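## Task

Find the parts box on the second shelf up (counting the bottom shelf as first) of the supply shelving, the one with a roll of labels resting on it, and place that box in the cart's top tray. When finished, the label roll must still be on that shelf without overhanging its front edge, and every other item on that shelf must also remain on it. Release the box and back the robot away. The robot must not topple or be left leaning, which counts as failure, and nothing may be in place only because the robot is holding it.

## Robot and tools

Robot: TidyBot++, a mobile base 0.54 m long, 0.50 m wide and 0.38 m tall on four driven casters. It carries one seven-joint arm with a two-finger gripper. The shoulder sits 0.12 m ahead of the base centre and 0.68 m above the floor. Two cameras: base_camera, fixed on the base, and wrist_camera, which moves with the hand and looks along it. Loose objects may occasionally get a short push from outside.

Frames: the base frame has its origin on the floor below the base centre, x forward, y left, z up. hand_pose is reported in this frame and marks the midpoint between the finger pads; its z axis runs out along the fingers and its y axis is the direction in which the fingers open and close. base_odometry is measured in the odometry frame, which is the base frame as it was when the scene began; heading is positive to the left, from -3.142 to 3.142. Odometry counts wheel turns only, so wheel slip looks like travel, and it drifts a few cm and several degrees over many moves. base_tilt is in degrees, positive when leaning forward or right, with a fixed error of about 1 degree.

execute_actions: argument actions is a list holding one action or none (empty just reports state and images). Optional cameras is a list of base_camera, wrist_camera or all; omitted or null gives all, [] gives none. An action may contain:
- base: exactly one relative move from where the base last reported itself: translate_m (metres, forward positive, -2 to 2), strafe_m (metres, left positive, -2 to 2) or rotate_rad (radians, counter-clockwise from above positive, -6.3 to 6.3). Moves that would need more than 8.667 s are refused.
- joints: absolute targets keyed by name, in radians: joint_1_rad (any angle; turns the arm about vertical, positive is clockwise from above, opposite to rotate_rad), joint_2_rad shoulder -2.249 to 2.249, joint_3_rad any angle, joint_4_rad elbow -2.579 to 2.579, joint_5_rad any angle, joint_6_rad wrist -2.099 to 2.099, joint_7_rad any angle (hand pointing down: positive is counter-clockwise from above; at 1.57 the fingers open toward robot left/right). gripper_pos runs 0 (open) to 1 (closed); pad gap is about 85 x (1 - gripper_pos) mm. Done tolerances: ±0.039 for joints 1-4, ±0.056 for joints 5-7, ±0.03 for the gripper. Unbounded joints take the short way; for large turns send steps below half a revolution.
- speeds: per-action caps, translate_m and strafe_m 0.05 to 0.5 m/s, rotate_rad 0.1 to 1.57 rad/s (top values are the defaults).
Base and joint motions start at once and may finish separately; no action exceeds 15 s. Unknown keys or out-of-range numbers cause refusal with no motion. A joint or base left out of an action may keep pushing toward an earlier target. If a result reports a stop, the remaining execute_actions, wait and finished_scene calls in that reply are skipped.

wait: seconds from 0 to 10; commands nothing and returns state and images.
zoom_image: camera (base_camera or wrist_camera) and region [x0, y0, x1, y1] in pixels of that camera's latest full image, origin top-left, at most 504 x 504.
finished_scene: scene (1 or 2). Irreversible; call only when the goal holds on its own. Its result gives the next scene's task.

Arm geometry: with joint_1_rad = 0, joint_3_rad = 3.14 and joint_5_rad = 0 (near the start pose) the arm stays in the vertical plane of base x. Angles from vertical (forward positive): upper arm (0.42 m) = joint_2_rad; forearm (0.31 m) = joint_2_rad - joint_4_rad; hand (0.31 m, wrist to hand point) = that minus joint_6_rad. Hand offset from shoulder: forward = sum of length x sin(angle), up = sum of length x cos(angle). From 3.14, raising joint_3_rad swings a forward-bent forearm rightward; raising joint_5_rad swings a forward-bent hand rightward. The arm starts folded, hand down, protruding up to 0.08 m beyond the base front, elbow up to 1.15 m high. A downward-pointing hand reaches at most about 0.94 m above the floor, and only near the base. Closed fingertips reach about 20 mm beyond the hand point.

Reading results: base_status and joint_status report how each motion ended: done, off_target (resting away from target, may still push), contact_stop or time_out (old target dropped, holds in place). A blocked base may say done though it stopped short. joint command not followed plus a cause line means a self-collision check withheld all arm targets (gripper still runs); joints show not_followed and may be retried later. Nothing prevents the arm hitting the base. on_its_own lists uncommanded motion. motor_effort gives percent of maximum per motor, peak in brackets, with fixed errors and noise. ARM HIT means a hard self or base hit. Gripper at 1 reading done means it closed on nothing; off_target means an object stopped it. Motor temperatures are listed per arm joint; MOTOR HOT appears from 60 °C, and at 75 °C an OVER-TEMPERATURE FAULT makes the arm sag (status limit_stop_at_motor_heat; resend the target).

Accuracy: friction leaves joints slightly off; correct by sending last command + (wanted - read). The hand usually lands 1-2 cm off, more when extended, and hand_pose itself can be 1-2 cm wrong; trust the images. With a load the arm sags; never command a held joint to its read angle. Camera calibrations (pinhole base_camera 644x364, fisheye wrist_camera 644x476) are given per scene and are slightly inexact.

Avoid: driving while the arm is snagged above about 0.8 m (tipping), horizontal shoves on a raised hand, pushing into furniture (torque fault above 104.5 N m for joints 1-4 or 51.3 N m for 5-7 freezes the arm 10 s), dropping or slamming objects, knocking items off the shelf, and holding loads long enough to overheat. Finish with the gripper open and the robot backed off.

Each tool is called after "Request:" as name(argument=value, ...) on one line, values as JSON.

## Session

Request:
execute_actions(actions=[{"joints":{"joint_6_rad":0.45}}])

Scene clock: 1.57 s.
Motor temperatures (°C, as the motors report them): [25 33 27 30 33 34 40]
base_odometry: x=+0.000 y=+0.000 heading=+0.000 (m, m, rad; odometry frame)
base_tilt: forward=-0.7 right=-0.7 (deg)
base_status: not commanded
joint_positions: joint_1_rad=+0.038 joint_2_rad=-0.372 joint_3_rad=+3.143 joint_4_rad=-2.540 joint_5_rad=+0.040 joint_6_rad=+0.429 joint_7_rad=+1.516 gripper_pos=+0.000
joint_status: all done
motor_effort: joint_1_rad=+0(1) joint_2_rad=-7(7) joint_3_rad=+1(1) joint_4_rad=+21(20) joint_5_rad=+0(0) joint_6_rad=+8(8) joint_7_rad=-1(0) (%)
hand_pose: x=+0.5329 y=-0.0098 z=+0.8452 quat_wxyz=(+0.000, +0.764, -0.017, +0.645) (m; base frame)
pictures: base_camera, wrist_camera
camera_calibration (this result's frames):
wrist_camera: T_world_to_cam=[[-0.026639, -0.999639, 0.00339494, 0.000502603], [-0.223002, 0.00263206, -0.974814, 0.984673], [0.974454, -0.0267251, -0.222992, -0.191345], [0, 0, 0, 1]] pos_world=[0.406054, -0.00720301, 0.917203]
Images, in order (width x height): base_camera 644x364, wrist_camera 644x476.

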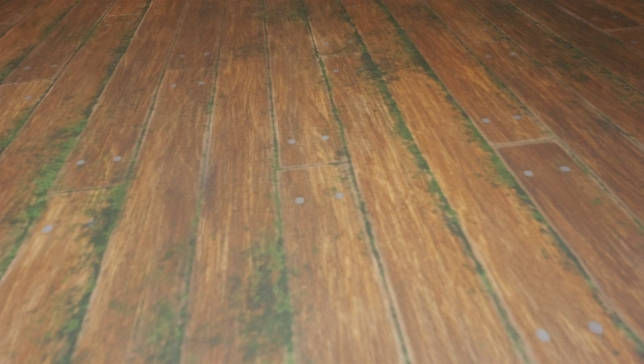

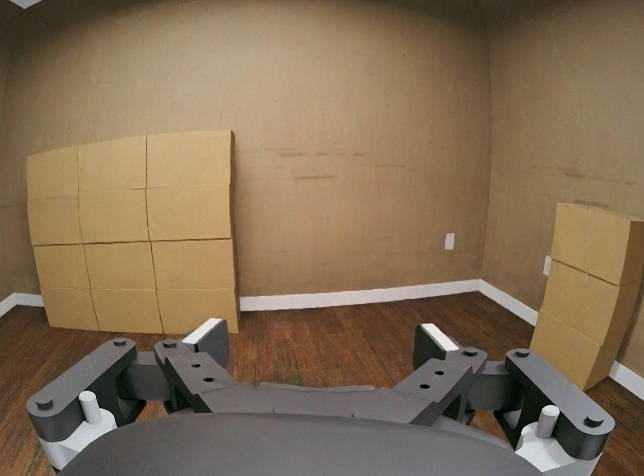

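Request:
execute_actions(actions=[{"base":{"rotate_rad":-2.98}}])

Scene clock: 7.07 s.
Motor temperatures (°C, as the motors report them): [25 33 27 30 33 34 40]
base_odometry: x=+0.000 y=+0.000 heading=-2.979 (m, m, rad; odometry frame)
base_tilt: forward=-0.6 right=-0.8 (deg)
base_status: done
joint_positions: joint_1_rad=+0.038 joint_2_rad=-0.372 joint_3_rad=+3.143 joint_4_rad=-2.540 joint_5_rad=+0.040 joint_6_rad=+0.429 joint_7_rad=+1.516 gripper_pos=+0.000
joint_status: not commanded
motor_effort: joint_1_rad=+0(2) joint_2_rad=-6(7) joint_3_rad=+1(2) joint_4_rad=+20(20) joint_5_rad=+0(1) joint_6_rad=+9(9) joint_7_rad=+0(0) (%)
hand_pose: x=+0.5329 y=-0.0098 z=+0.8452 quat_wxyz=(+0.000, +0.764, -0.017, +0.645) (m; base frame)
pictures: base_camera, wrist_camera
camera_calibration (this result's frames):
wrist_camera: T_world_to_cam=[[-0.0265286, -0.999642, 0.00343778, 0.00046038], [-0.223004, 0.00256571, -0.974814, 0.984672], [0.974456, -0.0266271, -0.222992, -0.191343], [0, 0, 0, 1]] pos_world=[0.406054, -0.00716108, 0.917203]
Images, in order (width x height): base_camera 644x364, wrist_camera 644x476.

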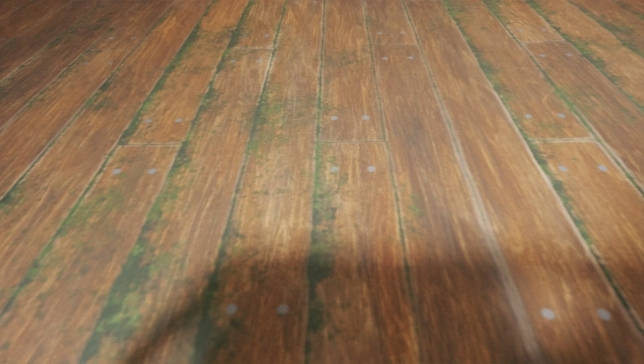

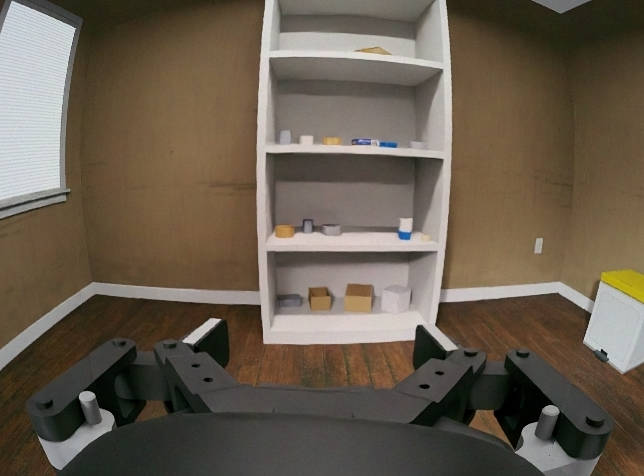

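Request:
execute_actions(actions=[{"base":{"translate_m":0.9},"joints":{"joint_1_rad":0,"joint_2_rad":0.86,"joint_3_rad":3.14,"joint_4_rad":-1.8,"joint_5_rad":0,"joint_6_rad":0.93,"joint_7_rad":1.57}}], cameras=[])

Request:
execute_actions(actions=[{"base":{"strafe_m":-0.35}}])

Scene clock: 14.33 s.
Motor temperatures (°C, as the motors report them): [25 33 27 30 33 34 40]
base_odometry: x=-0.888 y=-0.144 heading=-2.980 (m, m, rad; odometry frame)
base_tilt: forward=-0.7 right=-0.7 (deg)
base_status: done
joint_positions: joint_1_rad=+0.026 joint_2_rad=+0.845 joint_3_rad=+3.143 joint_4_rad=-1.819 joint_5_rad=+0.023 joint_6_rad=+0.889 joint_7_rad=+1.525 gripper_pos=+0.000
joint_status: all done
motor_effort: joint_1_rad=+0(0) joint_2_rad=-43(45) joint_3_rad=+0(1) joint_4_rad=+14(21) joint_5_rad=+0(0) joint_6_rad=+9(10) joint_7_rad=+0(1) (%)
hand_pose: x=+0.8827 y=-0.0140 z=+0.6182 quat_wxyz=(-0.008, +0.776, -0.016, +0.631) (m; base frame)
pictures: none
No camera images: the call's "cameras" was empty. Leave "cameras" out to get every camera's image.

Scene clock: 16.40 s.
Motor temperatures (°C, as the motors report them): [25 33 27 30 33 34 40]
base_odometry: x=-0.945 y=+0.201 heading=-2.979 (m, m, rad; odometry frame)
base_tilt: forward=-0.6 right=-0.7 (deg)
base_status: done
joint_positions: joint_1_rad=+0.011 joint_2_rad=+0.845 joint_3_rad=+3.144 joint_4_rad=-1.819 joint_5_rad=+0.020 joint_6_rad=+0.889 joint_7_rad=+1.525 gripper_pos=+0.000
joint_status: not commanded
motor_effort: joint_1_rad=+1(4) joint_2_rad=-43(44) joint_3_rad=+0(2) joint_4_rad=+14(14) joint_5_rad=+0(1) joint_6_rad=+8(9) joint_7_rad=+0(0) (%)
hand_pose: x=+0.8829 y=-0.0042 z=+0.6183 quat_wxyz=(-0.011, +0.776, -0.013, +0.631) (m; base frame)
pictures: base_camera, wrist_camera
camera_calibration (this result's frames):
wrist_camera: T_world_to_cam=[[-0.0050771, -0.999946, -0.00902764, 0.00488593], [-0.259111, 0.0100349, -0.965795, 0.867925], [0.965834, -0.00256428, -0.259148, -0.552812], [0, 0, 0, 1]] pos_world=[0.758838, -0.00524146, 0.695022]
Images, in order (width x height): base_camera 644x364, wrist_camera 644x476.

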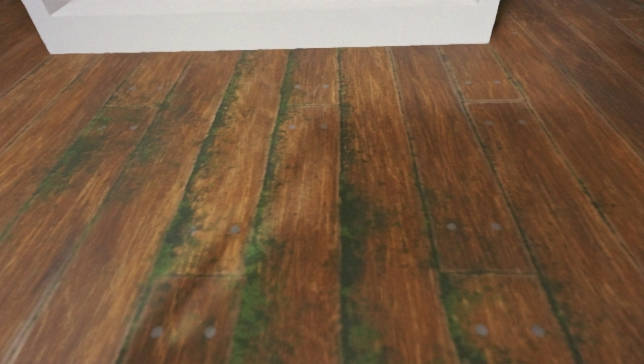

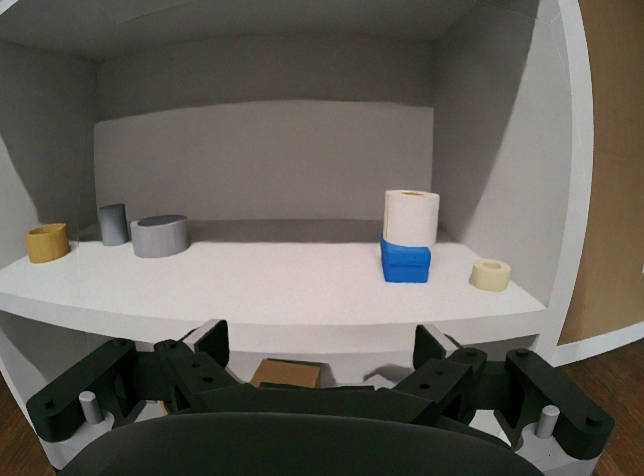

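Request:
execute_actions(actions=[{"base":{"strafe_m":-0.10},"speeds":{"strafe_m":0.2}}], cameras=["wrist_camera"])

Request:
execute_actions(actions=[{"base":{"translate_m":0.17},"speeds":{"translate_m":0.25}}], cameras=["wrist_camera"])

Scene clock: 22.27 s.
Motor temperatures (°C, as the motors report them): [25 33 27 30 33 34 40]
base_odometry: x=-0.962 y=+0.300 heading=-2.979 (m, m, rad; odometry frame)
base_tilt: forward=-0.6 right=-0.7 (deg)
base_status: done
joint_positions: joint_1_rad=+0.007 joint_2_rad=+0.845 joint_3_rad=+3.143 joint_4_rad=-1.819 joint_5_rad=+0.019 joint_6_rad=+0.890 joint_7_rad=+1.525 gripper_pos=+0.000
joint_status: not commanded
motor_effort: joint_1_rad=+0(4) joint_2_rad=-43(46) joint_3_rad=+0(2) joint_4_rad=+14(14) joint_5_rad=+0(1) joint_6_rad=+9(9) joint_7_rad=+0(0) (%)
hand_pose: x=+0.8830 y=-0.0001 z=+0.6185 quat_wxyz=(-0.013, +0.775, -0.011, +0.631) (m; base frame)
pictures: wrist_camera
camera_calibration (this result's frames):
wrist_camera: T_world_to_cam=[[0.0000260911, -0.999951, -0.00986876, 0.0049502], [-0.258627, 0.00952625, -0.96593, 0.867711], [0.965977, 0.00257753, -0.258614, -0.553263], [0, 0, 0, 1]] pos_world=[0.758853, -0.00189002, 0.695115]
Images, in order (width x height): wrist_camera 644x476.

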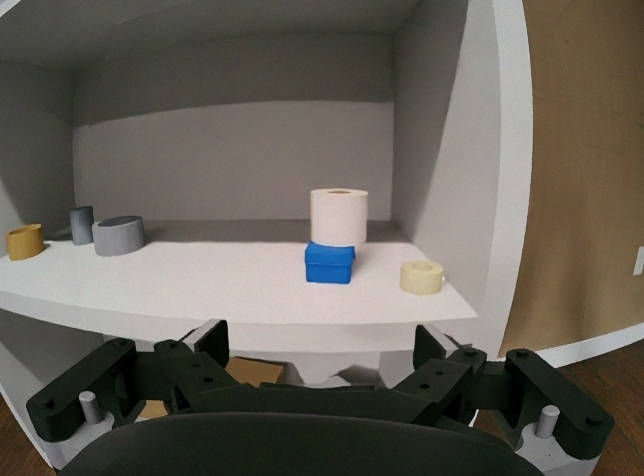

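Scene clock: 23.83 s.
Motor temperatures (°C, as the motors report them): [25 33 27 30 33 34 40]
base_odometry: x=-1.130 y=+0.273 heading=-2.979 (m, m, rad; odometry frame)
base_tilt: forward=-0.7 right=-0.7 (deg)
base_status: done
joint_positions: joint_1_rad=+0.007 joint_2_rad=+0.846 joint_3_rad=+3.143 joint_4_rad=-1.818 joint_5_rad=+0.019 joint_6_rad=+0.891 joint_7_rad=+1.525 gripper_pos=+0.000
joint_status: not commanded
motor_effort: joint_1_rad=+1(3) joint_2_rad=-43(47) joint_3_rad=+0(1) joint_4_rad=+14(16) joint_5_rad=+0(1) joint_6_rad=+8(10) joint_7_rad=-1(1) (%)
hand_pose: x=+0.8835 y=-0.0001 z=+0.6192 quat_wxyz=(-0.013, +0.775, -0.011, +0.632) (m; base frame)
pictures: wrist_camera
camera_calibration (this result's frames):
wrist_camera: T_world_to_cam=[[0.0000618426, -0.999951, -0.00987239, 0.00492944], [-0.256536, 0.00952615, -0.966488, 0.866986], [0.966535, 0.00259239, -0.256522, -0.55536], [0, 0, 0, 1]] pos_world=[0.759187, -0.00189013, 0.695518]
Images, in order (width x height): wrist_camera 644x476.

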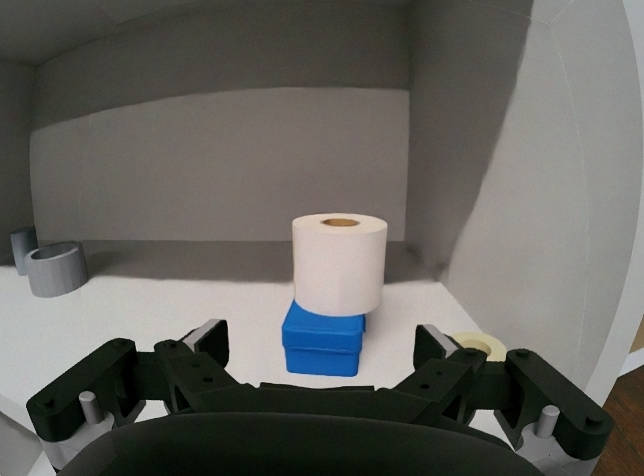

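Request:
execute_actions(actions=[{"base":{"strafe_m":-0.008},"joints":{"joint_2_rad":0.875},"speeds":{"strafe_m":0.05}}], cameras=[])

Request:
execute_actions(actions=[{"base":{"translate_m":0.09},"speeds":{"translate_m":0.1}}], cameras=["wrist_camera"])

Scene clock: 27.93 s.
Motor temperatures (°C, as the motors report them): [25 33 27 30 33 34 40]
base_odometry: x=-1.131 y=+0.280 heading=-2.979 (m, m, rad; odometry frame)
base_tilt: forward=-0.6 right=-0.7 (deg)
base_status: done
joint_positions: joint_1_rad=+0.006 joint_2_rad=+0.852 joint_3_rad=+3.143 joint_4_rad=-1.818 joint_5_rad=+0.019 joint_6_rad=+0.891 joint_7_rad=+1.525 gripper_pos=+0.000
joint_status: all done
motor_effort: joint_1_rad=+0(5) joint_2_rad=-43(45) joint_3_rad=+0(2) joint_4_rad=+14(14) joint_5_rad=+0(1) joint_6_rad=+8(9) joint_7_rad=-1(0) (%)
hand_pose: x=+0.8831 y=+0.0008 z=+0.6142 quat_wxyz=(-0.014, +0.777, -0.011, +0.630) (m; base frame)
pictures: none
No camera images: the call's "cameras" was empty. Leave "cameras" out to get every camera's image.

Scene clock: 29.40 s.
Motor temperatures (°C, as the motors report them): [25 33 27 30 33 34 40]
base_odometry: x=-1.220 y=+0.266 heading=-2.979 (m, m, rad; odometry frame)
base_tilt: forward=-0.6 right=-0.7 (deg)
base_status: done
joint_positions: joint_1_rad=+0.006 joint_2_rad=+0.853 joint_3_rad=+3.143 joint_4_rad=-1.817 joint_5_rad=+0.019 joint_6_rad=+0.891 joint_7_rad=+1.525 gripper_pos=+0.000
joint_status: not commanded
motor_effort: joint_1_rad=+1(6) joint_2_rad=-43(45) joint_3_rad=+0(3) joint_4_rad=+14(15) joint_5_rad=+0(2) joint_6_rad=+9(9) joint_7_rad=-1(1) (%)
hand_pose: x=+0.8834 y=+0.0008 z=+0.6143 quat_wxyz=(-0.014, +0.777, -0.011, +0.630) (m; base frame)
pictures: wrist_camera
camera_calibration (this result's frames):
wrist_camera: T_world_to_cam=[[0.000873866, -0.999944, -0.0105115, 0.00551608], [-0.262233, 0.00991453, -0.964954, 0.866299], [0.965004, 0.00359971, -0.26221, -0.551658], [0, 0, 0, 1]] pos_world=[0.75952, -0.00108736, 0.691346]
Images, in order (width x height): wrist_camera 644x476.

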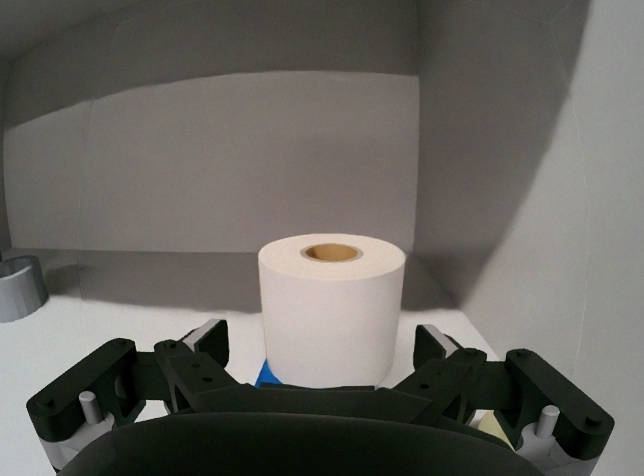

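Request:
execute_actions(actions=[{"base":{"strafe_m":-0.005},"speeds":{"strafe_m":0.05}}], cameras=[])

Request:
execute_actions(actions=[{"base":{"translate_m":0.045},"speeds":{"translate_m":0.05}}], cameras=["wrist_camera"])

Request:
execute_actions(actions=[{"joints":{"gripper_pos":1}}], cameras=[])

Request:
execute_actions(actions=[{"joints":{"joint_2_rad":0.815}}], cameras=[])

Request:
execute_actions(actions=[{"base":{"strafe_m":0.18},"speeds":{"strafe_m":0.2}}], cameras=["wrist_camera"])

Scene clock: 37.27 s.
Motor temperatures (°C, as the motors report them): [25 33 27 30 33 34 40]
base_odometry: x=-1.221 y=+0.271 heading=-2.979 (m, m, rad; odometry frame)
base_tilt: forward=-0.7 right=-0.7 (deg)
base_status: done
joint_positions: joint_1_rad=+0.005 joint_2_rad=+0.853 joint_3_rad=+3.142 joint_4_rad=-1.817 joint_5_rad=+0.018 joint_6_rad=+0.891 joint_7_rad=+1.525 gripper_pos=+0.000
joint_status: not commanded
motor_effort: joint_1_rad=-1(5) joint_2_rad=-44(45) joint_3_rad=-1(2) joint_4_rad=+14(14) joint_5_rad=+0(1) joint_6_rad=+9(9) joint_7_rad=+0(1) (%)
hand_pose: x=+0.8834 y=+0.0016 z=+0.6143 quat_wxyz=(-0.014, +0.777, -0.011, +0.630) (m; base frame)
pictures: none
No camera images: the call's "cameras" was empty. Leave "cameras" out to get every camera's image.

Scene clock: 38.63 s.
Motor temperatures (°C, as the motors report them): [25 33 27 30 33 34 40]
base_odometry: x=-1.265 y=+0.264 heading=-2.979 (m, m, rad; odometry frame)
base_tilt: forward=-0.6 right=-0.7 (deg)
base_status: done
joint_positions: joint_1_rad=+0.005 joint_2_rad=+0.853 joint_3_rad=+3.142 joint_4_rad=-1.817 joint_5_rad=+0.018 joint_6_rad=+0.891 joint_7_rad=+1.525 gripper_pos=+0.000
joint_status: not commanded
motor_effort: joint_1_rad=+0(5) joint_2_rad=-44(45) joint_3_rad=+0(2) joint_4_rad=+14(15) joint_5_rad=+0(1) joint_6_rad=+8(9) joint_7_rad=+0(0) (%)
hand_pose: x=+0.8834 y=+0.0016 z=+0.6142 quat_wxyz=(-0.014, +0.777, -0.011, +0.630) (m; base frame)
pictures: wrist_camera
camera_calibration (this result's frames):
wrist_camera: T_world_to_cam=[[0.00150228, -0.999937, -0.0111245, 0.00614287], [-0.262228, 0.0103413, -0.96495, 0.866235], [0.965005, 0.00436678, -0.262196, -0.551738], [0, 0, 0, 1]] pos_world=[0.759572, -0.000406185, 0.691278]
Images, in order (width x height): wrist_camera 644x476.

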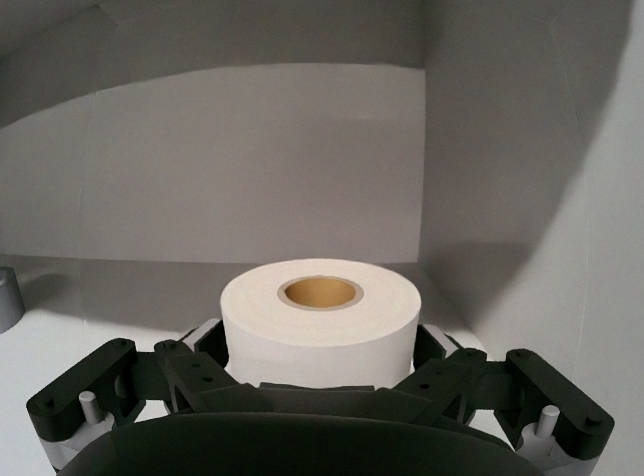

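Scene clock: 39.73 s.
Motor temperatures (°C, as the motors report them): [25 34 27 30 33 34 40]
base_odometry: x=-1.265 y=+0.264 heading=-2.979 (m, m, rad; odometry frame)
base_tilt: forward=-0.7 right=-0.7 (deg)
base_status: not commanded
joint_positions: joint_1_rad=+0.005 joint_2_rad=+0.853 joint_3_rad=+3.142 joint_4_rad=-1.817 joint_5_rad=+0.018 joint_6_rad=+0.892 joint_7_rad=+1.525 gripper_pos=+0.244
joint_status: gripper_pos off_target (ended at +0.244, target +1.000)
motor_effort: joint_1_rad=+0(0) joint_2_rad=-43(44) joint_3_rad=+0(0) joint_4_rad=+13(14) joint_5_rad=+0(0) joint_6_rad=+9(9) joint_7_rad=-1(0) (%)
hand_pose: x=+0.8835 y=+0.0016 z=+0.6145 quat_wxyz=(-0.014, +0.776, -0.011, +0.630) (m; base frame)
pictures: none
No camera images: the call's "cameras" was empty. Leave "cameras" out to get every camera's image.

Scene clock: 40.50 s.
Motor temperatures (°C, as the motors report them): [25 34 27 30 33 34 40]
base_odometry: x=-1.265 y=+0.264 heading=-2.979 (m, m, rad; odometry frame)
base_tilt: forward=-0.6 right=-0.7 (deg)
base_status: not commanded
joint_positions: joint_1_rad=+0.005 joint_2_rad=+0.846 joint_3_rad=+3.142 joint_4_rad=-1.817 joint_5_rad=+0.018 joint_6_rad=+0.892 joint_7_rad=+1.525 gripper_pos=+0.244
joint_status: all done
motor_effort: joint_1_rad=+0(1) joint_2_rad=-45(47) joint_3_rad=+0(0) joint_4_rad=+15(15) joint_5_rad=-1(0) joint_6_rad=+10(10) joint_7_rad=+0(0) (%)
hand_pose: x=+0.8840 y=+0.0016 z=+0.6201 quat_wxyz=(-0.014, +0.774, -0.011, +0.633) (m; base frame)
pictures: none
No camera images: the call's "cameras" was empty. Leave "cameras" out to get every camera's image.

Scene clock: 42.17 s.
Motor temperatures (°C, as the motors report them): [25 34 27 30 33 34 40]
base_odometry: x=-1.236 y=+0.086 heading=-2.980 (m, m, rad; odometry frame)
base_tilt: forward=-0.7 right=-0.7 (deg)
base_status: done
joint_positions: joint_1_rad=+0.003 joint_2_rad=+0.846 joint_3_rad=+3.142 joint_4_rad=-1.817 joint_5_rad=+0.018 joint_6_rad=+0.892 joint_7_rad=+1.525 gripper_pos=+0.244
joint_status: not commanded
motor_effort: joint_1_rad=+1(5) joint_2_rad=-45(46) joint_3_rad=+0(3) joint_4_rad=+15(15) joint_5_rad=+0(1) joint_6_rad=+9(10) joint_7_rad=-1(1) (%)
hand_pose: x=+0.8839 y=+0.0031 z=+0.6201 quat_wxyz=(-0.015, +0.774, -0.010, +0.633) (m; base frame)
pictures: wrist_camera
camera_calibration (this result's frames):
wrist_camera: T_world_to_cam=[[0.00331357, -0.99993, -0.011377, 0.0062595], [-0.254252, 0.0101607, -0.967085, 0.86629], [0.967132, 0.00609713, -0.254201, -0.55756], [0, 0, 0, 1]] pos_world=[0.759469, 0.000856427, 0.696115]
Images, in order (width x height): wrist_camera 644x476.

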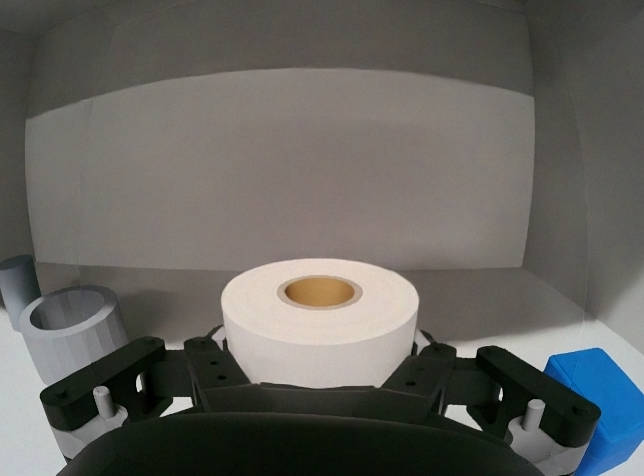

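Request:
execute_actions(actions=[{"joints":{"joint_2_rad":0.94,"joint_6_rad":1.005}}], cameras=[])

Request:
execute_actions(actions=[{"joints":{"gripper_pos":0}}], cameras=[])

Request:
execute_actions(actions=[{"base":{"translate_m":-0.12},"speeds":{"translate_m":0.15}}], cameras=[])

Request:
execute_actions(actions=[{"base":{"strafe_m":-0.17},"joints":{"joint_2_rad":0.97},"speeds":{"strafe_m":0.2}}], cameras=["wrist_camera"])

Scene clock: 49.27 s.
Motor temperatures (°C, as the motors report them): [25 34 27 30 33 34 40]
base_odometry: x=-1.236 y=+0.086 heading=-2.980 (m, m, rad; odometry frame)
base_tilt: forward=-0.7 right=-0.8 (deg)
base_status: not commanded
joint_positions: joint_1_rad=+0.003 joint_2_rad=+0.932 joint_3_rad=+3.142 joint_4_rad=-1.816 joint_5_rad=+0.018 joint_6_rad=+0.963 joint_7_rad=+1.526 gripper_pos=+0.244
joint_status: all done
motor_effort: joint_1_rad=+0(0) joint_2_rad=-46(49) joint_3_rad=+0(0) joint_4_rad=+13(15) joint_5_rad=+0(0) joint_6_rad=+10(11) joint_7_rad=-1(0) (%)
hand_pose: x=+0.8813 y=+0.0034 z=+0.5757 quat_wxyz=(-0.015, +0.779, -0.010, +0.627) (m; base frame)
pictures: none
No camera images: the call's "cameras" was empty. Leave "cameras" out to get every camera's image.

Scene clock: 50.37 s.
Motor temperatures (°C, as the motors report them): [25 34 27 30 33 34 40]
base_odometry: x=-1.236 y=+0.086 heading=-2.980 (m, m, rad; odometry frame)
base_tilt: forward=-0.7 right=-0.8 (deg)
base_status: not commanded
joint_positions: joint_1_rad=+0.003 joint_2_rad=+0.932 joint_3_rad=+3.142 joint_4_rad=-1.816 joint_5_rad=+0.018 joint_6_rad=+0.963 joint_7_rad=+1.526 gripper_pos=+0.000
joint_status: all done
motor_effort: joint_1_rad=+0(0) joint_2_rad=-44(46) joint_3_rad=+0(0) joint_4_rad=+12(14) joint_5_rad=+0(0) joint_6_rad=+8(10) joint_7_rad=+0(0) (%)
hand_pose: x=+0.8813 y=+0.0034 z=+0.5758 quat_wxyz=(-0.015, +0.779, -0.010, +0.627) (m; base frame)
pictures: none
No camera images: the call's "cameras" was empty. Leave "cameras" out to get every camera's image.

Scene clock: 51.83 s.
Motor temperatures (°C, as the motors report them): [25 34 27 30 33 34 40]
base_odometry: x=-1.118 y=+0.105 heading=-2.979 (m, m, rad; odometry frame)
base_tilt: forward=-0.6 right=-0.7 (deg)
base_status: done
joint_positions: joint_1_rad=+0.003 joint_2_rad=+0.932 joint_3_rad=+3.142 joint_4_rad=-1.816 joint_5_rad=+0.018 joint_6_rad=+0.964 joint_7_rad=+1.526 gripper_pos=+0.000
joint_status: not commanded
motor_effort: joint_1_rad=+0(1) joint_2_rad=-44(47) joint_3_rad=+0(1) joint_4_rad=+12(14) joint_5_rad=+0(0) joint_6_rad=+8(9) joint_7_rad=+0(0) (%)
hand_pose: x=+0.8817 y=+0.0034 z=+0.5766 quat_wxyz=(-0.015, +0.778, -0.010, +0.628) (m; base frame)
pictures: none
No camera images: the call's "cameras" was empty. Leave "cameras" out to get every camera's image.

Scene clock: 53.47 s.
Motor temperatures (°C, as the motors report them): [25 34 27 30 33 34 40]
base_odometry: x=-1.145 y=+0.273 heading=-2.980 (m, m, rad; odometry frame)
base_tilt: forward=-0.7 right=-0.7 (deg)
base_status: done
joint_positions: joint_1_rad=+0.002 joint_2_rad=+0.949 joint_3_rad=+3.142 joint_4_rad=-1.816 joint_5_rad=+0.017 joint_6_rad=+0.965 joint_7_rad=+1.526 gripper_pos=+0.000
joint_status: all done
motor_effort: joint_1_rad=+1(5) joint_2_rad=-44(46) joint_3_rad=+0(2) joint_4_rad=+12(13) joint_5_rad=+0(1) joint_6_rad=+9(9) joint_7_rad=+0(0) (%)
hand_pose: x=+0.8799 y=+0.0043 z=+0.5639 quat_wxyz=(-0.016, +0.783, -0.010, +0.621) (m; base frame)
pictures: wrist_camera
camera_calibration (this result's frames):
wrist_camera: T_world_to_cam=[[0.0047343, -0.999909, -0.0126099, 0.00623663], [-0.282585, 0.0107584, -0.959182, 0.83144], [0.959231, 0.00810444, -0.282508, -0.545005], [0, 0, 0, 1]] pos_world=[0.757708, 0.00170808, 0.643613]
Images, in order (width x height): wrist_camera 644x476.

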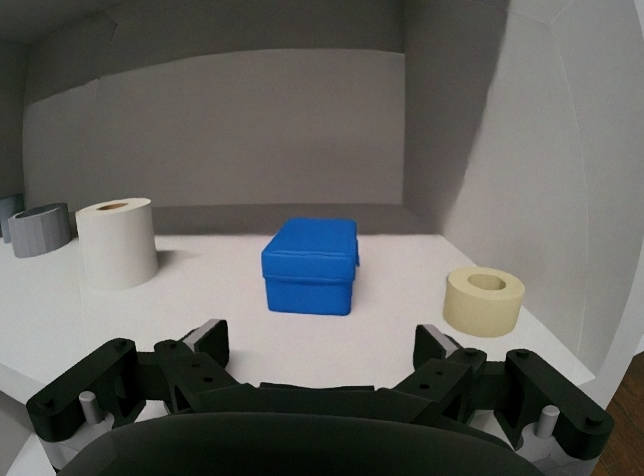

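Request:
execute_actions(actions=[{"base":{"strafe_m":0.008},"joints":{"joint_2_rad":0.98},"speeds":{"strafe_m":0.05}}], cameras=[])

Request:
execute_actions(actions=[{"base":{"translate_m":0.095},"speeds":{"translate_m":0.08}}], cameras=["wrist_camera"])

Request:
execute_actions(actions=[{"joints":{"gripper_pos":1}}], cameras=["wrist_camera"])

Scene clock: 58.87 s.
Motor temperatures (°C, as the motors report them): [25 34 27 30 33 34 40]
base_odometry: x=-1.144 y=+0.265 heading=-2.980 (m, m, rad; odometry frame)
base_tilt: forward=-0.6 right=-0.7 (deg)
base_status: done
joint_positions: joint_1_rad=+0.000 joint_2_rad=+0.955 joint_3_rad=+3.141 joint_4_rad=-1.816 joint_5_rad=+0.017 joint_6_rad=+0.965 joint_7_rad=+1.526 gripper_pos=+0.000
joint_status: all done
motor_effort: joint_1_rad=+0(5) joint_2_rad=-44(46) joint_3_rad=+0(3) joint_4_rad=+12(13) joint_5_rad=-1(1) joint_6_rad=+9(9) joint_7_rad=-1(0) (%)
hand_pose: x=+0.8792 y=+0.0065 z=+0.5596 quat_wxyz=(-0.017, +0.785, -0.009, +0.619) (m; base frame)
pictures: none
No camera images: the call's "cameras" was empty. Leave "cameras" out to get every camera's image.

Scene clock: 60.60 s.
Motor temperatures (°C, as the motors report them): [25 34 27 30 33 35 40]
base_odometry: x=-1.238 y=+0.250 heading=-2.980 (m, m, rad; odometry frame)
base_tilt: forward=-0.7 right=-0.7 (deg)
base_status: done
joint_positions: joint_1_rad=+0.000 joint_2_rad=+0.955 joint_3_rad=+3.141 joint_4_rad=-1.815 joint_5_rad=+0.017 joint_6_rad=+0.966 joint_7_rad=+1.526 gripper_pos=+0.000
joint_status: not commanded
motor_effort: joint_1_rad=+0(1) joint_2_rad=-44(45) joint_3_rad=+0(0) joint_4_rad=+12(13) joint_5_rad=+0(1) joint_6_rad=+8(9) joint_7_rad=-1(0) (%)
hand_pose: x=+0.8794 y=+0.0065 z=+0.5599 quat_wxyz=(-0.017, +0.785, -0.009, +0.620) (m; base frame)
pictures: wrist_camera
camera_calibration (this result's frames):
wrist_camera: T_world_to_cam=[[0.00739582, -0.999884, -0.0132966, 0.00645168], [-0.286693, 0.0106185, -0.957964, 0.830367], [0.957994, 0.010897, -0.286581, -0.542377], [0, 0, 0, 1]] pos_world=[0.757607, 0.00354392, 0.640112]
Images, in order (width x height): wrist_camera 644x476.

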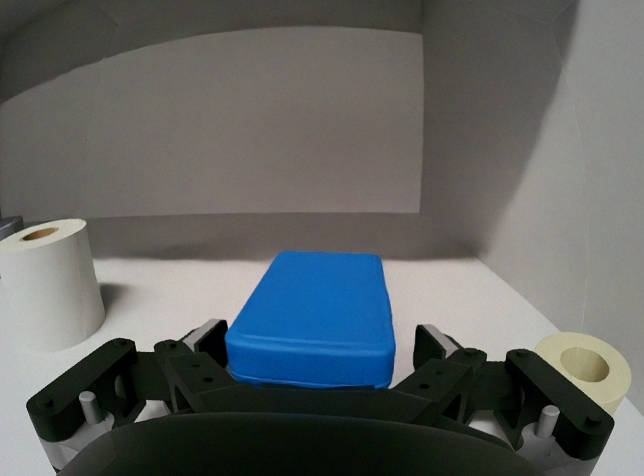

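Scene clock: 61.70 s.
Motor temperatures (°C, as the motors report them): [25 34 27 30 33 35 40]
base_odometry: x=-1.238 y=+0.250 heading=-2.980 (m, m, rad; odometry frame)
base_tilt: forward=-0.6 right=-0.7 (deg)
base_status: not commanded
joint_positions: joint_1_rad=+0.000 joint_2_rad=+0.955 joint_3_rad=+3.141 joint_4_rad=-1.815 joint_5_rad=+0.017 joint_6_rad=+0.972 joint_7_rad=+1.526 gripper_pos=+0.394
joint_status: gripper_pos off_target (ended at +0.394, target +1.000)
motor_effort: joint_1_rad=+0(0) joint_2_rad=-43(44) joint_3_rad=+0(1) joint_4_rad=+11(12) joint_5_rad=-1(0) joint_6_rad=+8(9) joint_7_rad=+0(0) (%)
hand_pose: x=+0.8799 y=+0.0065 z=+0.5619 quat_wxyz=(-0.017, +0.783, -0.009, +0.622) (m; base frame)
pictures: wrist_camera
camera_calibration (this result's frames):
wrist_camera: T_world_to_cam=[[0.00757519, -0.999886, -0.0130573, 0.00619703], [-0.280656, 0.0104069, -0.959752, 0.828052], [0.959779, 0.0109349, -0.280545, -0.547267], [0, 0, 0, 1]] pos_world=[0.757606, 0.00356315, 0.641273]
Images, in order (width x height): wrist_camera 644x476.

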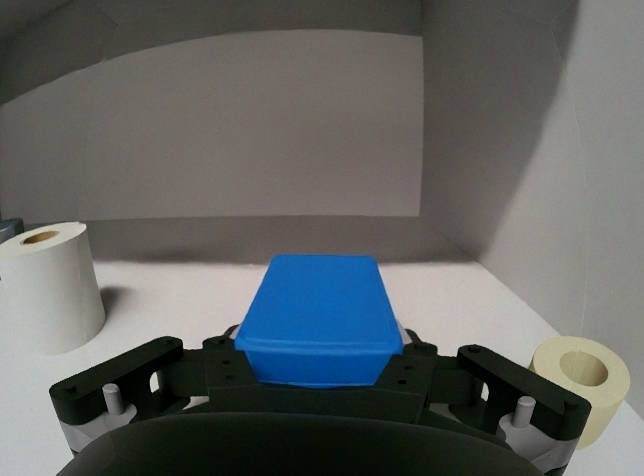

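Request:
execute_actions(actions=[{"joints":{"joint_2_rad":0.87}}], cameras=[])

Request:
execute_actions(actions=[{"base":{"translate_m":-1.2}}], cameras=["wrist_camera"])

Request:
execute_actions(actions=[{"base":{"rotate_rad":-1.57},"joints":{"joint_2_rad":0.0,"joint_4_rad":-1.7,"joint_6_rad":-0.4}}])

Scene clock: 66.73 s.
Motor temperatures (°C, as the motors report them): [25 35 27 30 33 35 40]
base_odometry: x=-1.238 y=+0.250 heading=-2.980 (m, m, rad; odometry frame)
base_tilt: forward=-0.7 right=-0.7 (deg)
base_status: not commanded
joint_positions: joint_1_rad=+0.000 joint_2_rad=+0.889 joint_3_rad=+3.141 joint_4_rad=-1.815 joint_5_rad=+0.017 joint_6_rad=+0.972 joint_7_rad=+1.526 gripper_pos=+0.394
joint_status: all done
motor_effort: joint_1_rad=+0(1) joint_2_rad=-45(47) joint_3_rad=+0(0) joint_4_rad=+13(14) joint_5_rad=+0(0) joint_6_rad=+9(10) joint_7_rad=+0(1) (%)
hand_pose: x=+0.8862 y=+0.0065 z=+0.6121 quat_wxyz=(-0.017, +0.762, -0.008, +0.648) (m; base frame)
pictures: none
No camera images: the call's "cameras" was empty. Leave "cameras" out to get every camera's image.

Scene clock: 70.67 s.
Motor temperatures (°C, as the motors report them): [25 35 27 30 33 35 40]
base_odometry: x=-0.053 y=+0.443 heading=-2.981 (m, m, rad; odometry frame)
base_tilt: forward=-0.6 right=-0.7 (deg)
base_status: done
joint_positions: joint_1_rad=-0.001 joint_2_rad=+0.889 joint_3_rad=+3.140 joint_4_rad=-1.814 joint_5_rad=+0.016 joint_6_rad=+0.972 joint_7_rad=+1.526 gripper_pos=+0.394
joint_status: not commanded
motor_effort: joint_1_rad=+0(7) joint_2_rad=-44(47) joint_3_rad=+0(3) joint_4_rad=+14(15) joint_5_rad=+0(2) joint_6_rad=+9(10) joint_7_rad=+0(0) (%)
hand_pose: x=+0.8866 y=+0.0066 z=+0.6129 quat_wxyz=(-0.017, +0.761, -0.009, +0.648) (m; base frame)
pictures: wrist_camera
camera_calibration (this result's frames):
wrist_camera: T_world_to_cam=[[0.00789771, -0.999881, -0.0132721, 0.00673711], [-0.215577, 0.0112579, -0.976422, 0.831372], [0.976455, 0.0105727, -0.215462, -0.594003], [0, 0, 0, 1]] pos_world=[0.759188, 0.00365696, 0.683874]
Images, in order (width x height): wrist_camera 644x476.

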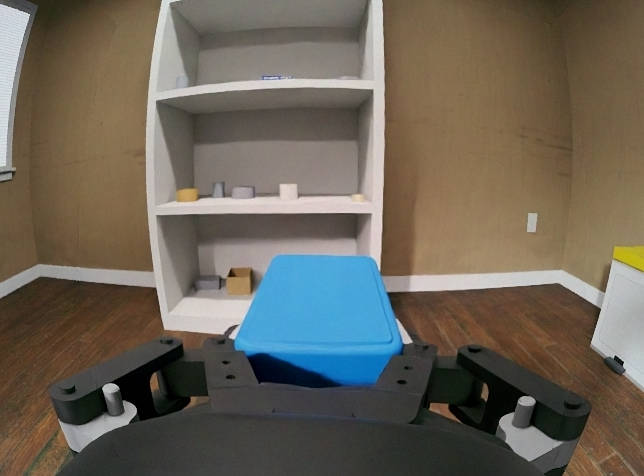

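Scene clock: 73.20 s.
Motor temperatures (°C, as the motors report them): [25 35 27 30 33 35 40]
base_odometry: x=-0.053 y=+0.443 heading=+1.734 (m, m, rad; odometry frame)
base_tilt: forward=-0.6 right=-0.7 (deg)
base_status: done
joint_positions: joint_1_rad=+0.017 joint_2_rad=+0.017 joint_3_rad=+3.150 joint_4_rad=-1.728 joint_5_rad=+0.016 joint_6_rad=-0.363 joint_7_rad=+1.526 gripper_pos=+0.394
joint_status: all done
motor_effort: joint_1_rad=+0(6) joint_2_rad=-24(48) joint_3_rad=+0(5) joint_4_rad=+23(23) joint_5_rad=+0(1) joint_6_rad=+8(10) joint_7_rad=+0(0) (%)
hand_pose: x=+0.7032 y=-0.0150 z=+0.8886 quat_wxyz=(+0.001, +0.869, -0.025, +0.494) (m; base frame)
pictures: base_camera, wrist_camera
camera_calibration (this result's frames):
wrist_camera: T_world_to_cam=[[-0.0368748, -0.999319, 0.00114443, 0.00887751], [-0.55991, 0.019712, -0.828319, 1.17196], [0.827732, -0.0311848, -0.560256, 0.0550822], [0, 0, 0, 1]] pos_world=[0.610927, -0.0125125, 1.00161]
Images, in order (width x height): base_camera 644x364, wrist_camera 644x476.

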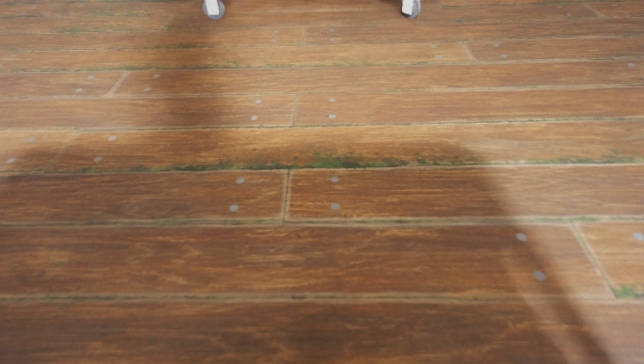

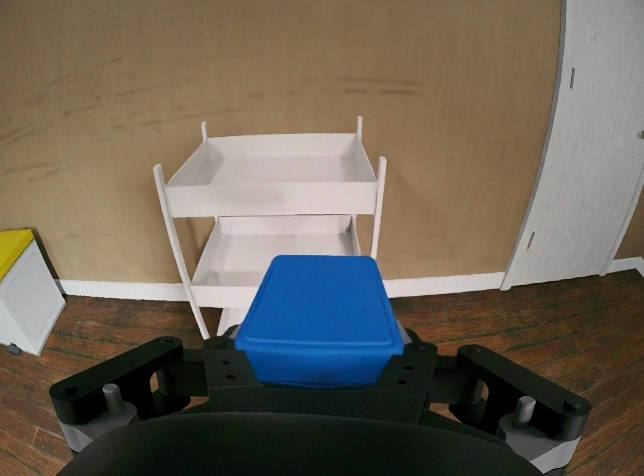

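Request:
execute_actions(actions=[{"base":{"translate_m":0.53},"joints":{"joint_1_rad":-0.13,"joint_2_rad":0.47,"joint_4_rad":-0.85,"joint_6_rad":-1.0}}], cameras=[])

Request:
execute_actions(actions=[{"base":{"translate_m":0.2},"joints":{"joint_6_rad":-1.95}}])

Request:
execute_actions(actions=[{"joints":{"joint_4_rad":-1.13,"joint_6_rad":-1.74}}], cameras=["wrist_camera"])

Scene clock: 81.93 s.
Motor temperatures (°C, as the motors report them): [25 35 27 30 33 34 40]
base_odometry: x=-0.138 y=+0.966 heading=+1.733 (m, m, rad; odometry frame)
base_tilt: forward=-0.6 right=-0.7 (deg)
base_status: done
joint_positions: joint_1_rad=-0.104 joint_2_rad=+0.463 joint_3_rad=+3.149 joint_4_rad=-0.876 joint_5_rad=+0.016 joint_6_rad=-0.960 joint_7_rad=+1.526 gripper_pos=+0.394
joint_status: all done
motor_effort: joint_1_rad=+0(1) joint_2_rad=-41(43) joint_3_rad=+0(0) joint_4_rad=+22(25) joint_5_rad=+0(0) joint_6_rad=+7(9) joint_7_rad=+0(0) (%)
hand_pose: x=+0.8422 y=+0.0683 z=+0.9228 quat_wxyz=(-0.019, +0.912, +0.026, +0.408) (m; base frame)
pictures: none
No camera images: the call's "cameras" was empty. Leave "cameras" out to get every camera's image.

Scene clock: 83.57 s.
Motor temperatures (°C, as the motors report them): [25 35 27 30 33 34 40]
base_odometry: x=-0.170 y=+1.164 heading=+1.732 (m, m, rad; odometry frame)
base_tilt: forward=-0.7 right=-0.7 (deg)
base_status: done
joint_positions: joint_1_rad=-0.106 joint_2_rad=+0.469 joint_3_rad=+3.149 joint_4_rad=-0.870 joint_5_rad=+0.016 joint_6_rad=-1.927 joint_7_rad=+1.526 gripper_pos=+0.394
joint_status: all done
motor_effort: joint_1_rad=+0(3) joint_2_rad=-35(41) joint_3_rad=+0(1) joint_4_rad=+17(22) joint_5_rad=+0(1) joint_6_rad=+0(7) joint_7_rad=+0(0) (%)
hand_pose: x=+0.5746 y=+0.0423 z=+0.8203 quat_wxyz=(+0.014, +0.998, +0.025, -0.062) (m; base frame)
pictures: base_camera, wrist_camera
camera_calibration (this result's frames):
wrist_camera: T_world_to_cam=[[0.0755073, -0.996787, 0.0267237, -0.0241515], [-0.981068, -0.06947, 0.180774, 0.46027], [-0.178337, -0.0398676, -0.983162, 1.05034], [0, 0, 0, 1]] pos_world=[0.640694, 0.0497755, 0.950095]
Images, in order (width x height): base_camera 644x364, wrist_camera 644x476.

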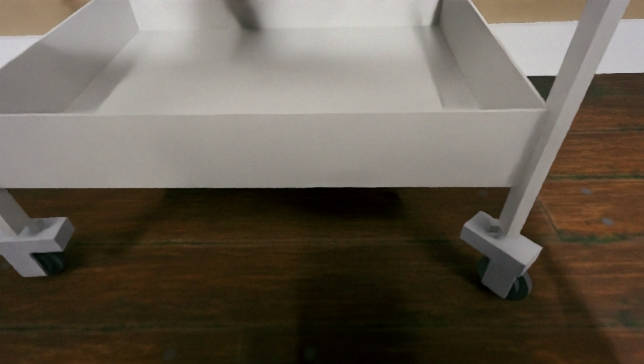

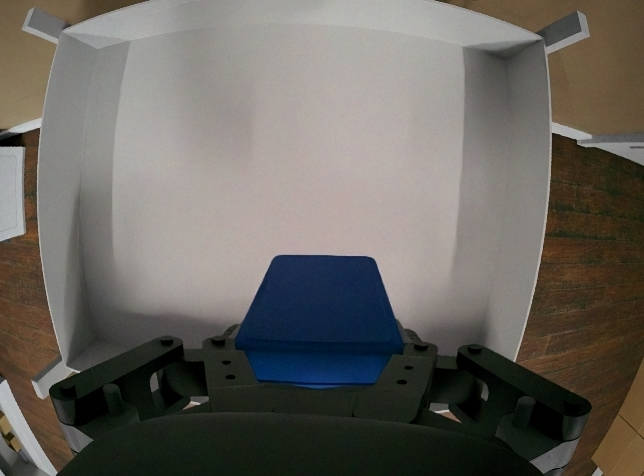

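Scene clock: 84.90 s.
Motor temperatures (°C, as the motors report them): [25 35 27 30 33 34 40]
base_odometry: x=-0.170 y=+1.164 heading=+1.732 (m, m, rad; odometry frame)
base_tilt: forward=-0.6 right=-0.8 (deg)
base_status: not commanded
joint_positions: joint_1_rad=-0.106 joint_2_rad=+0.469 joint_3_rad=+3.149 joint_4_rad=-1.110 joint_5_rad=+0.016 joint_6_rad=-1.781 joint_7_rad=+1.526 gripper_pos=+0.394
joint_status: all done
motor_effort: joint_1_rad=+1(0) joint_2_rad=-35(37) joint_3_rad=+0(0) joint_4_rad=+17(17) joint_5_rad=+0(0) joint_6_rad=-1(1) joint_7_rad=+0(0) (%)
hand_pose: x=+0.5544 y=+0.0398 z=+0.7505 quat_wxyz=(+0.018, +0.994, +0.026, -0.108) (m; base frame)
pictures: wrist_camera
camera_calibration (this result's frames):
wrist_camera: T_world_to_cam=[[0.0801205, -0.996365, 0.0289492, -0.0274548], [-0.959863, -0.0692889, 0.271775, 0.372883], [-0.268781, -0.049562, -0.961925, 1.01263], [0, 0, 0, 1]] pos_world=[0.632293, 0.0486697, 0.873529]
Images, in order (width x height): wrist_camera 644x476.

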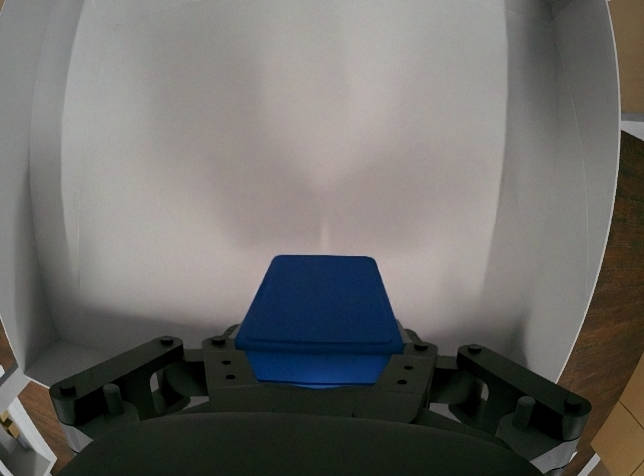

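Request:
execute_actions(actions=[{"base":{"translate_m":0.03},"joints":{"joint_4_rad":-1.2,"joint_6_rad":-1.67}}], cameras=[])

Request:
execute_actions(actions=[{"joints":{"gripper_pos":0}}], cameras=[])

Request:
execute_actions(actions=[{"joints":{"joint_4_rad":-0.8,"joint_6_rad":-2.0}}], cameras=["wrist_camera"])

Request:
execute_actions(actions=[{"base":{"translate_m":-0.4}}], cameras=[])

Request:
finished_scene(scene=2)

Scene clock: 94.30 s.
Motor temperatures (°C, as the motors report them): [25 35 27 30 33 34 40]
base_odometry: x=-0.175 y=+1.194 heading=+1.731 (m, m, rad; odometry frame)
base_tilt: forward=-0.6 right=-0.7 (deg)
base_status: done
joint_positions: joint_1_rad=-0.107 joint_2_rad=+0.475 joint_3_rad=+3.149 joint_4_rad=-1.179 joint_5_rad=+0.016 joint_6_rad=-1.706 joint_7_rad=+1.526 gripper_pos=+0.394
joint_status: all done
motor_effort: joint_1_rad=+0(3) joint_2_rad=-35(39) joint_3_rad=+0(1) joint_4_rad=+17(19) joint_5_rad=+0(1) joint_6_rad=-1(3) joint_7_rad=+0(1) (%)
hand_pose: x=+0.5554 y=+0.0404 z=+0.7259 quat_wxyz=(+0.018, +0.994, +0.027, -0.108) (m; base frame)
pictures: none
No camera images: the call's "cameras" was empty. Leave "cameras" out to get every camera's image.

Scene clock: 95.40 s.
Motor temperatures (°C, as the motors report them): [25 35 27 30 33 34 40]
base_odometry: x=-0.175 y=+1.194 heading=+1.731 (m, m, rad; odometry frame)
base_tilt: forward=-0.7 right=-0.7 (deg)
base_status: not commanded
joint_positions: joint_1_rad=-0.107 joint_2_rad=+0.475 joint_3_rad=+3.149 joint_4_rad=-1.179 joint_5_rad=+0.016 joint_6_rad=-1.706 joint_7_rad=+1.526 gripper_pos=+0.000
joint_status: all done
motor_effort: joint_1_rad=+0(1) joint_2_rad=-35(35) joint_3_rad=+0(0) joint_4_rad=+16(17) joint_5_rad=+0(0) joint_6_rad=-1(2) joint_7_rad=+0(0) (%)
hand_pose: x=+0.5554 y=+0.0404 z=+0.7259 quat_wxyz=(+0.018, +0.994, +0.027, -0.108) (m; base frame)
pictures: none
No camera images: the call's "cameras" was empty. Leave "cameras" out to get every camera's image.

Scene clock: 96.93 s.
Motor temperatures (°C, as the motors report them): [25 35 27 30 33 34 40]
base_odometry: x=-0.175 y=+1.194 heading=+1.731 (m, m, rad; odometry frame)
base_tilt: forward=-0.6 right=-0.7 (deg)
base_status: not commanded
joint_positions: joint_1_rad=-0.107 joint_2_rad=+0.475 joint_3_rad=+3.149 joint_4_rad=-0.822 joint_5_rad=+0.016 joint_6_rad=-1.959 joint_7_rad=+1.526 gripper_pos=+0.000
joint_status: all done
motor_effort: joint_1_rad=+1(0) joint_2_rad=-35(37) joint_3_rad=+0(0) joint_4_rad=+17(18) joint_5_rad=+0(0) joint_6_rad=+0(0) joint_7_rad=-1(1) (%)
hand_pose: x=+0.5766 y=+0.0432 z=+0.8318 quat_wxyz=(+0.014, +0.998, +0.025, -0.056) (m; base frame)
pictures: wrist_camera
camera_calibration (this result's frames):
wrist_camera: T_world_to_cam=[[0.0760706, -0.996754, 0.0263596, -0.0237291], [-0.98285, -0.0705033, 0.170397, 0.469927], [-0.167985, -0.0388698, -0.985023, 1.05758], [0, 0, 0, 1]] pos_world=[0.64133, 0.0505872, 0.962292]
Images, in order (width x height): wrist_camera 644x476.

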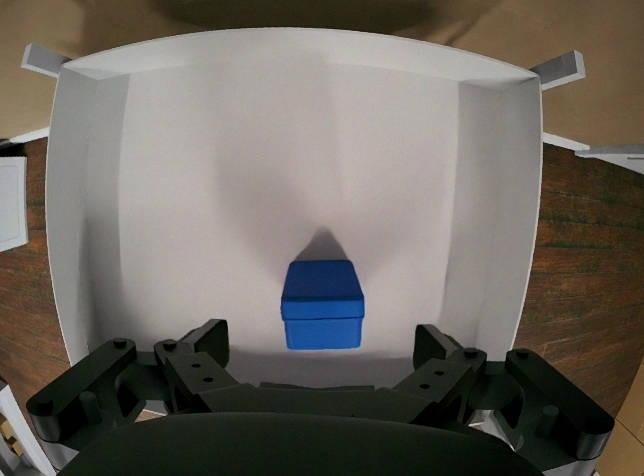

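Scene clock: 99.23 s.
Motor temperatures (°C, as the motors report them): [25 35 27 30 33 34 40]
base_odometry: x=-0.112 y=+0.799 heading=+1.730 (m, m, rad; odometry frame)
base_tilt: forward=-0.7 right=-0.7 (deg)
base_status: done
joint_positions: joint_1_rad=-0.111 joint_2_rad=+0.472 joint_3_rad=+3.149 joint_4_rad=-0.821 joint_5_rad=+0.016 joint_6_rad=-1.962 joint_7_rad=+1.526 gripper_pos=+0.000
joint_status: not commanded
motor_effort: joint_1_rad=+1(5) joint_2_rad=-35(39) joint_3_rad=+0(2) joint_4_rad=+16(18) joint_5_rad=+0(1) joint_6_rad=+0(1) joint_7_rad=-1(0) (%)
hand_pose: x=+0.5752 y=+0.0453 z=+0.8334 quat_wxyz=(+0.013, +0.998, +0.027, -0.056) (m; base frame)
pictures: none
No camera images: the call's "cameras" was empty. Leave "cameras" out to get every camera's image.

The scene is finished: the task was done.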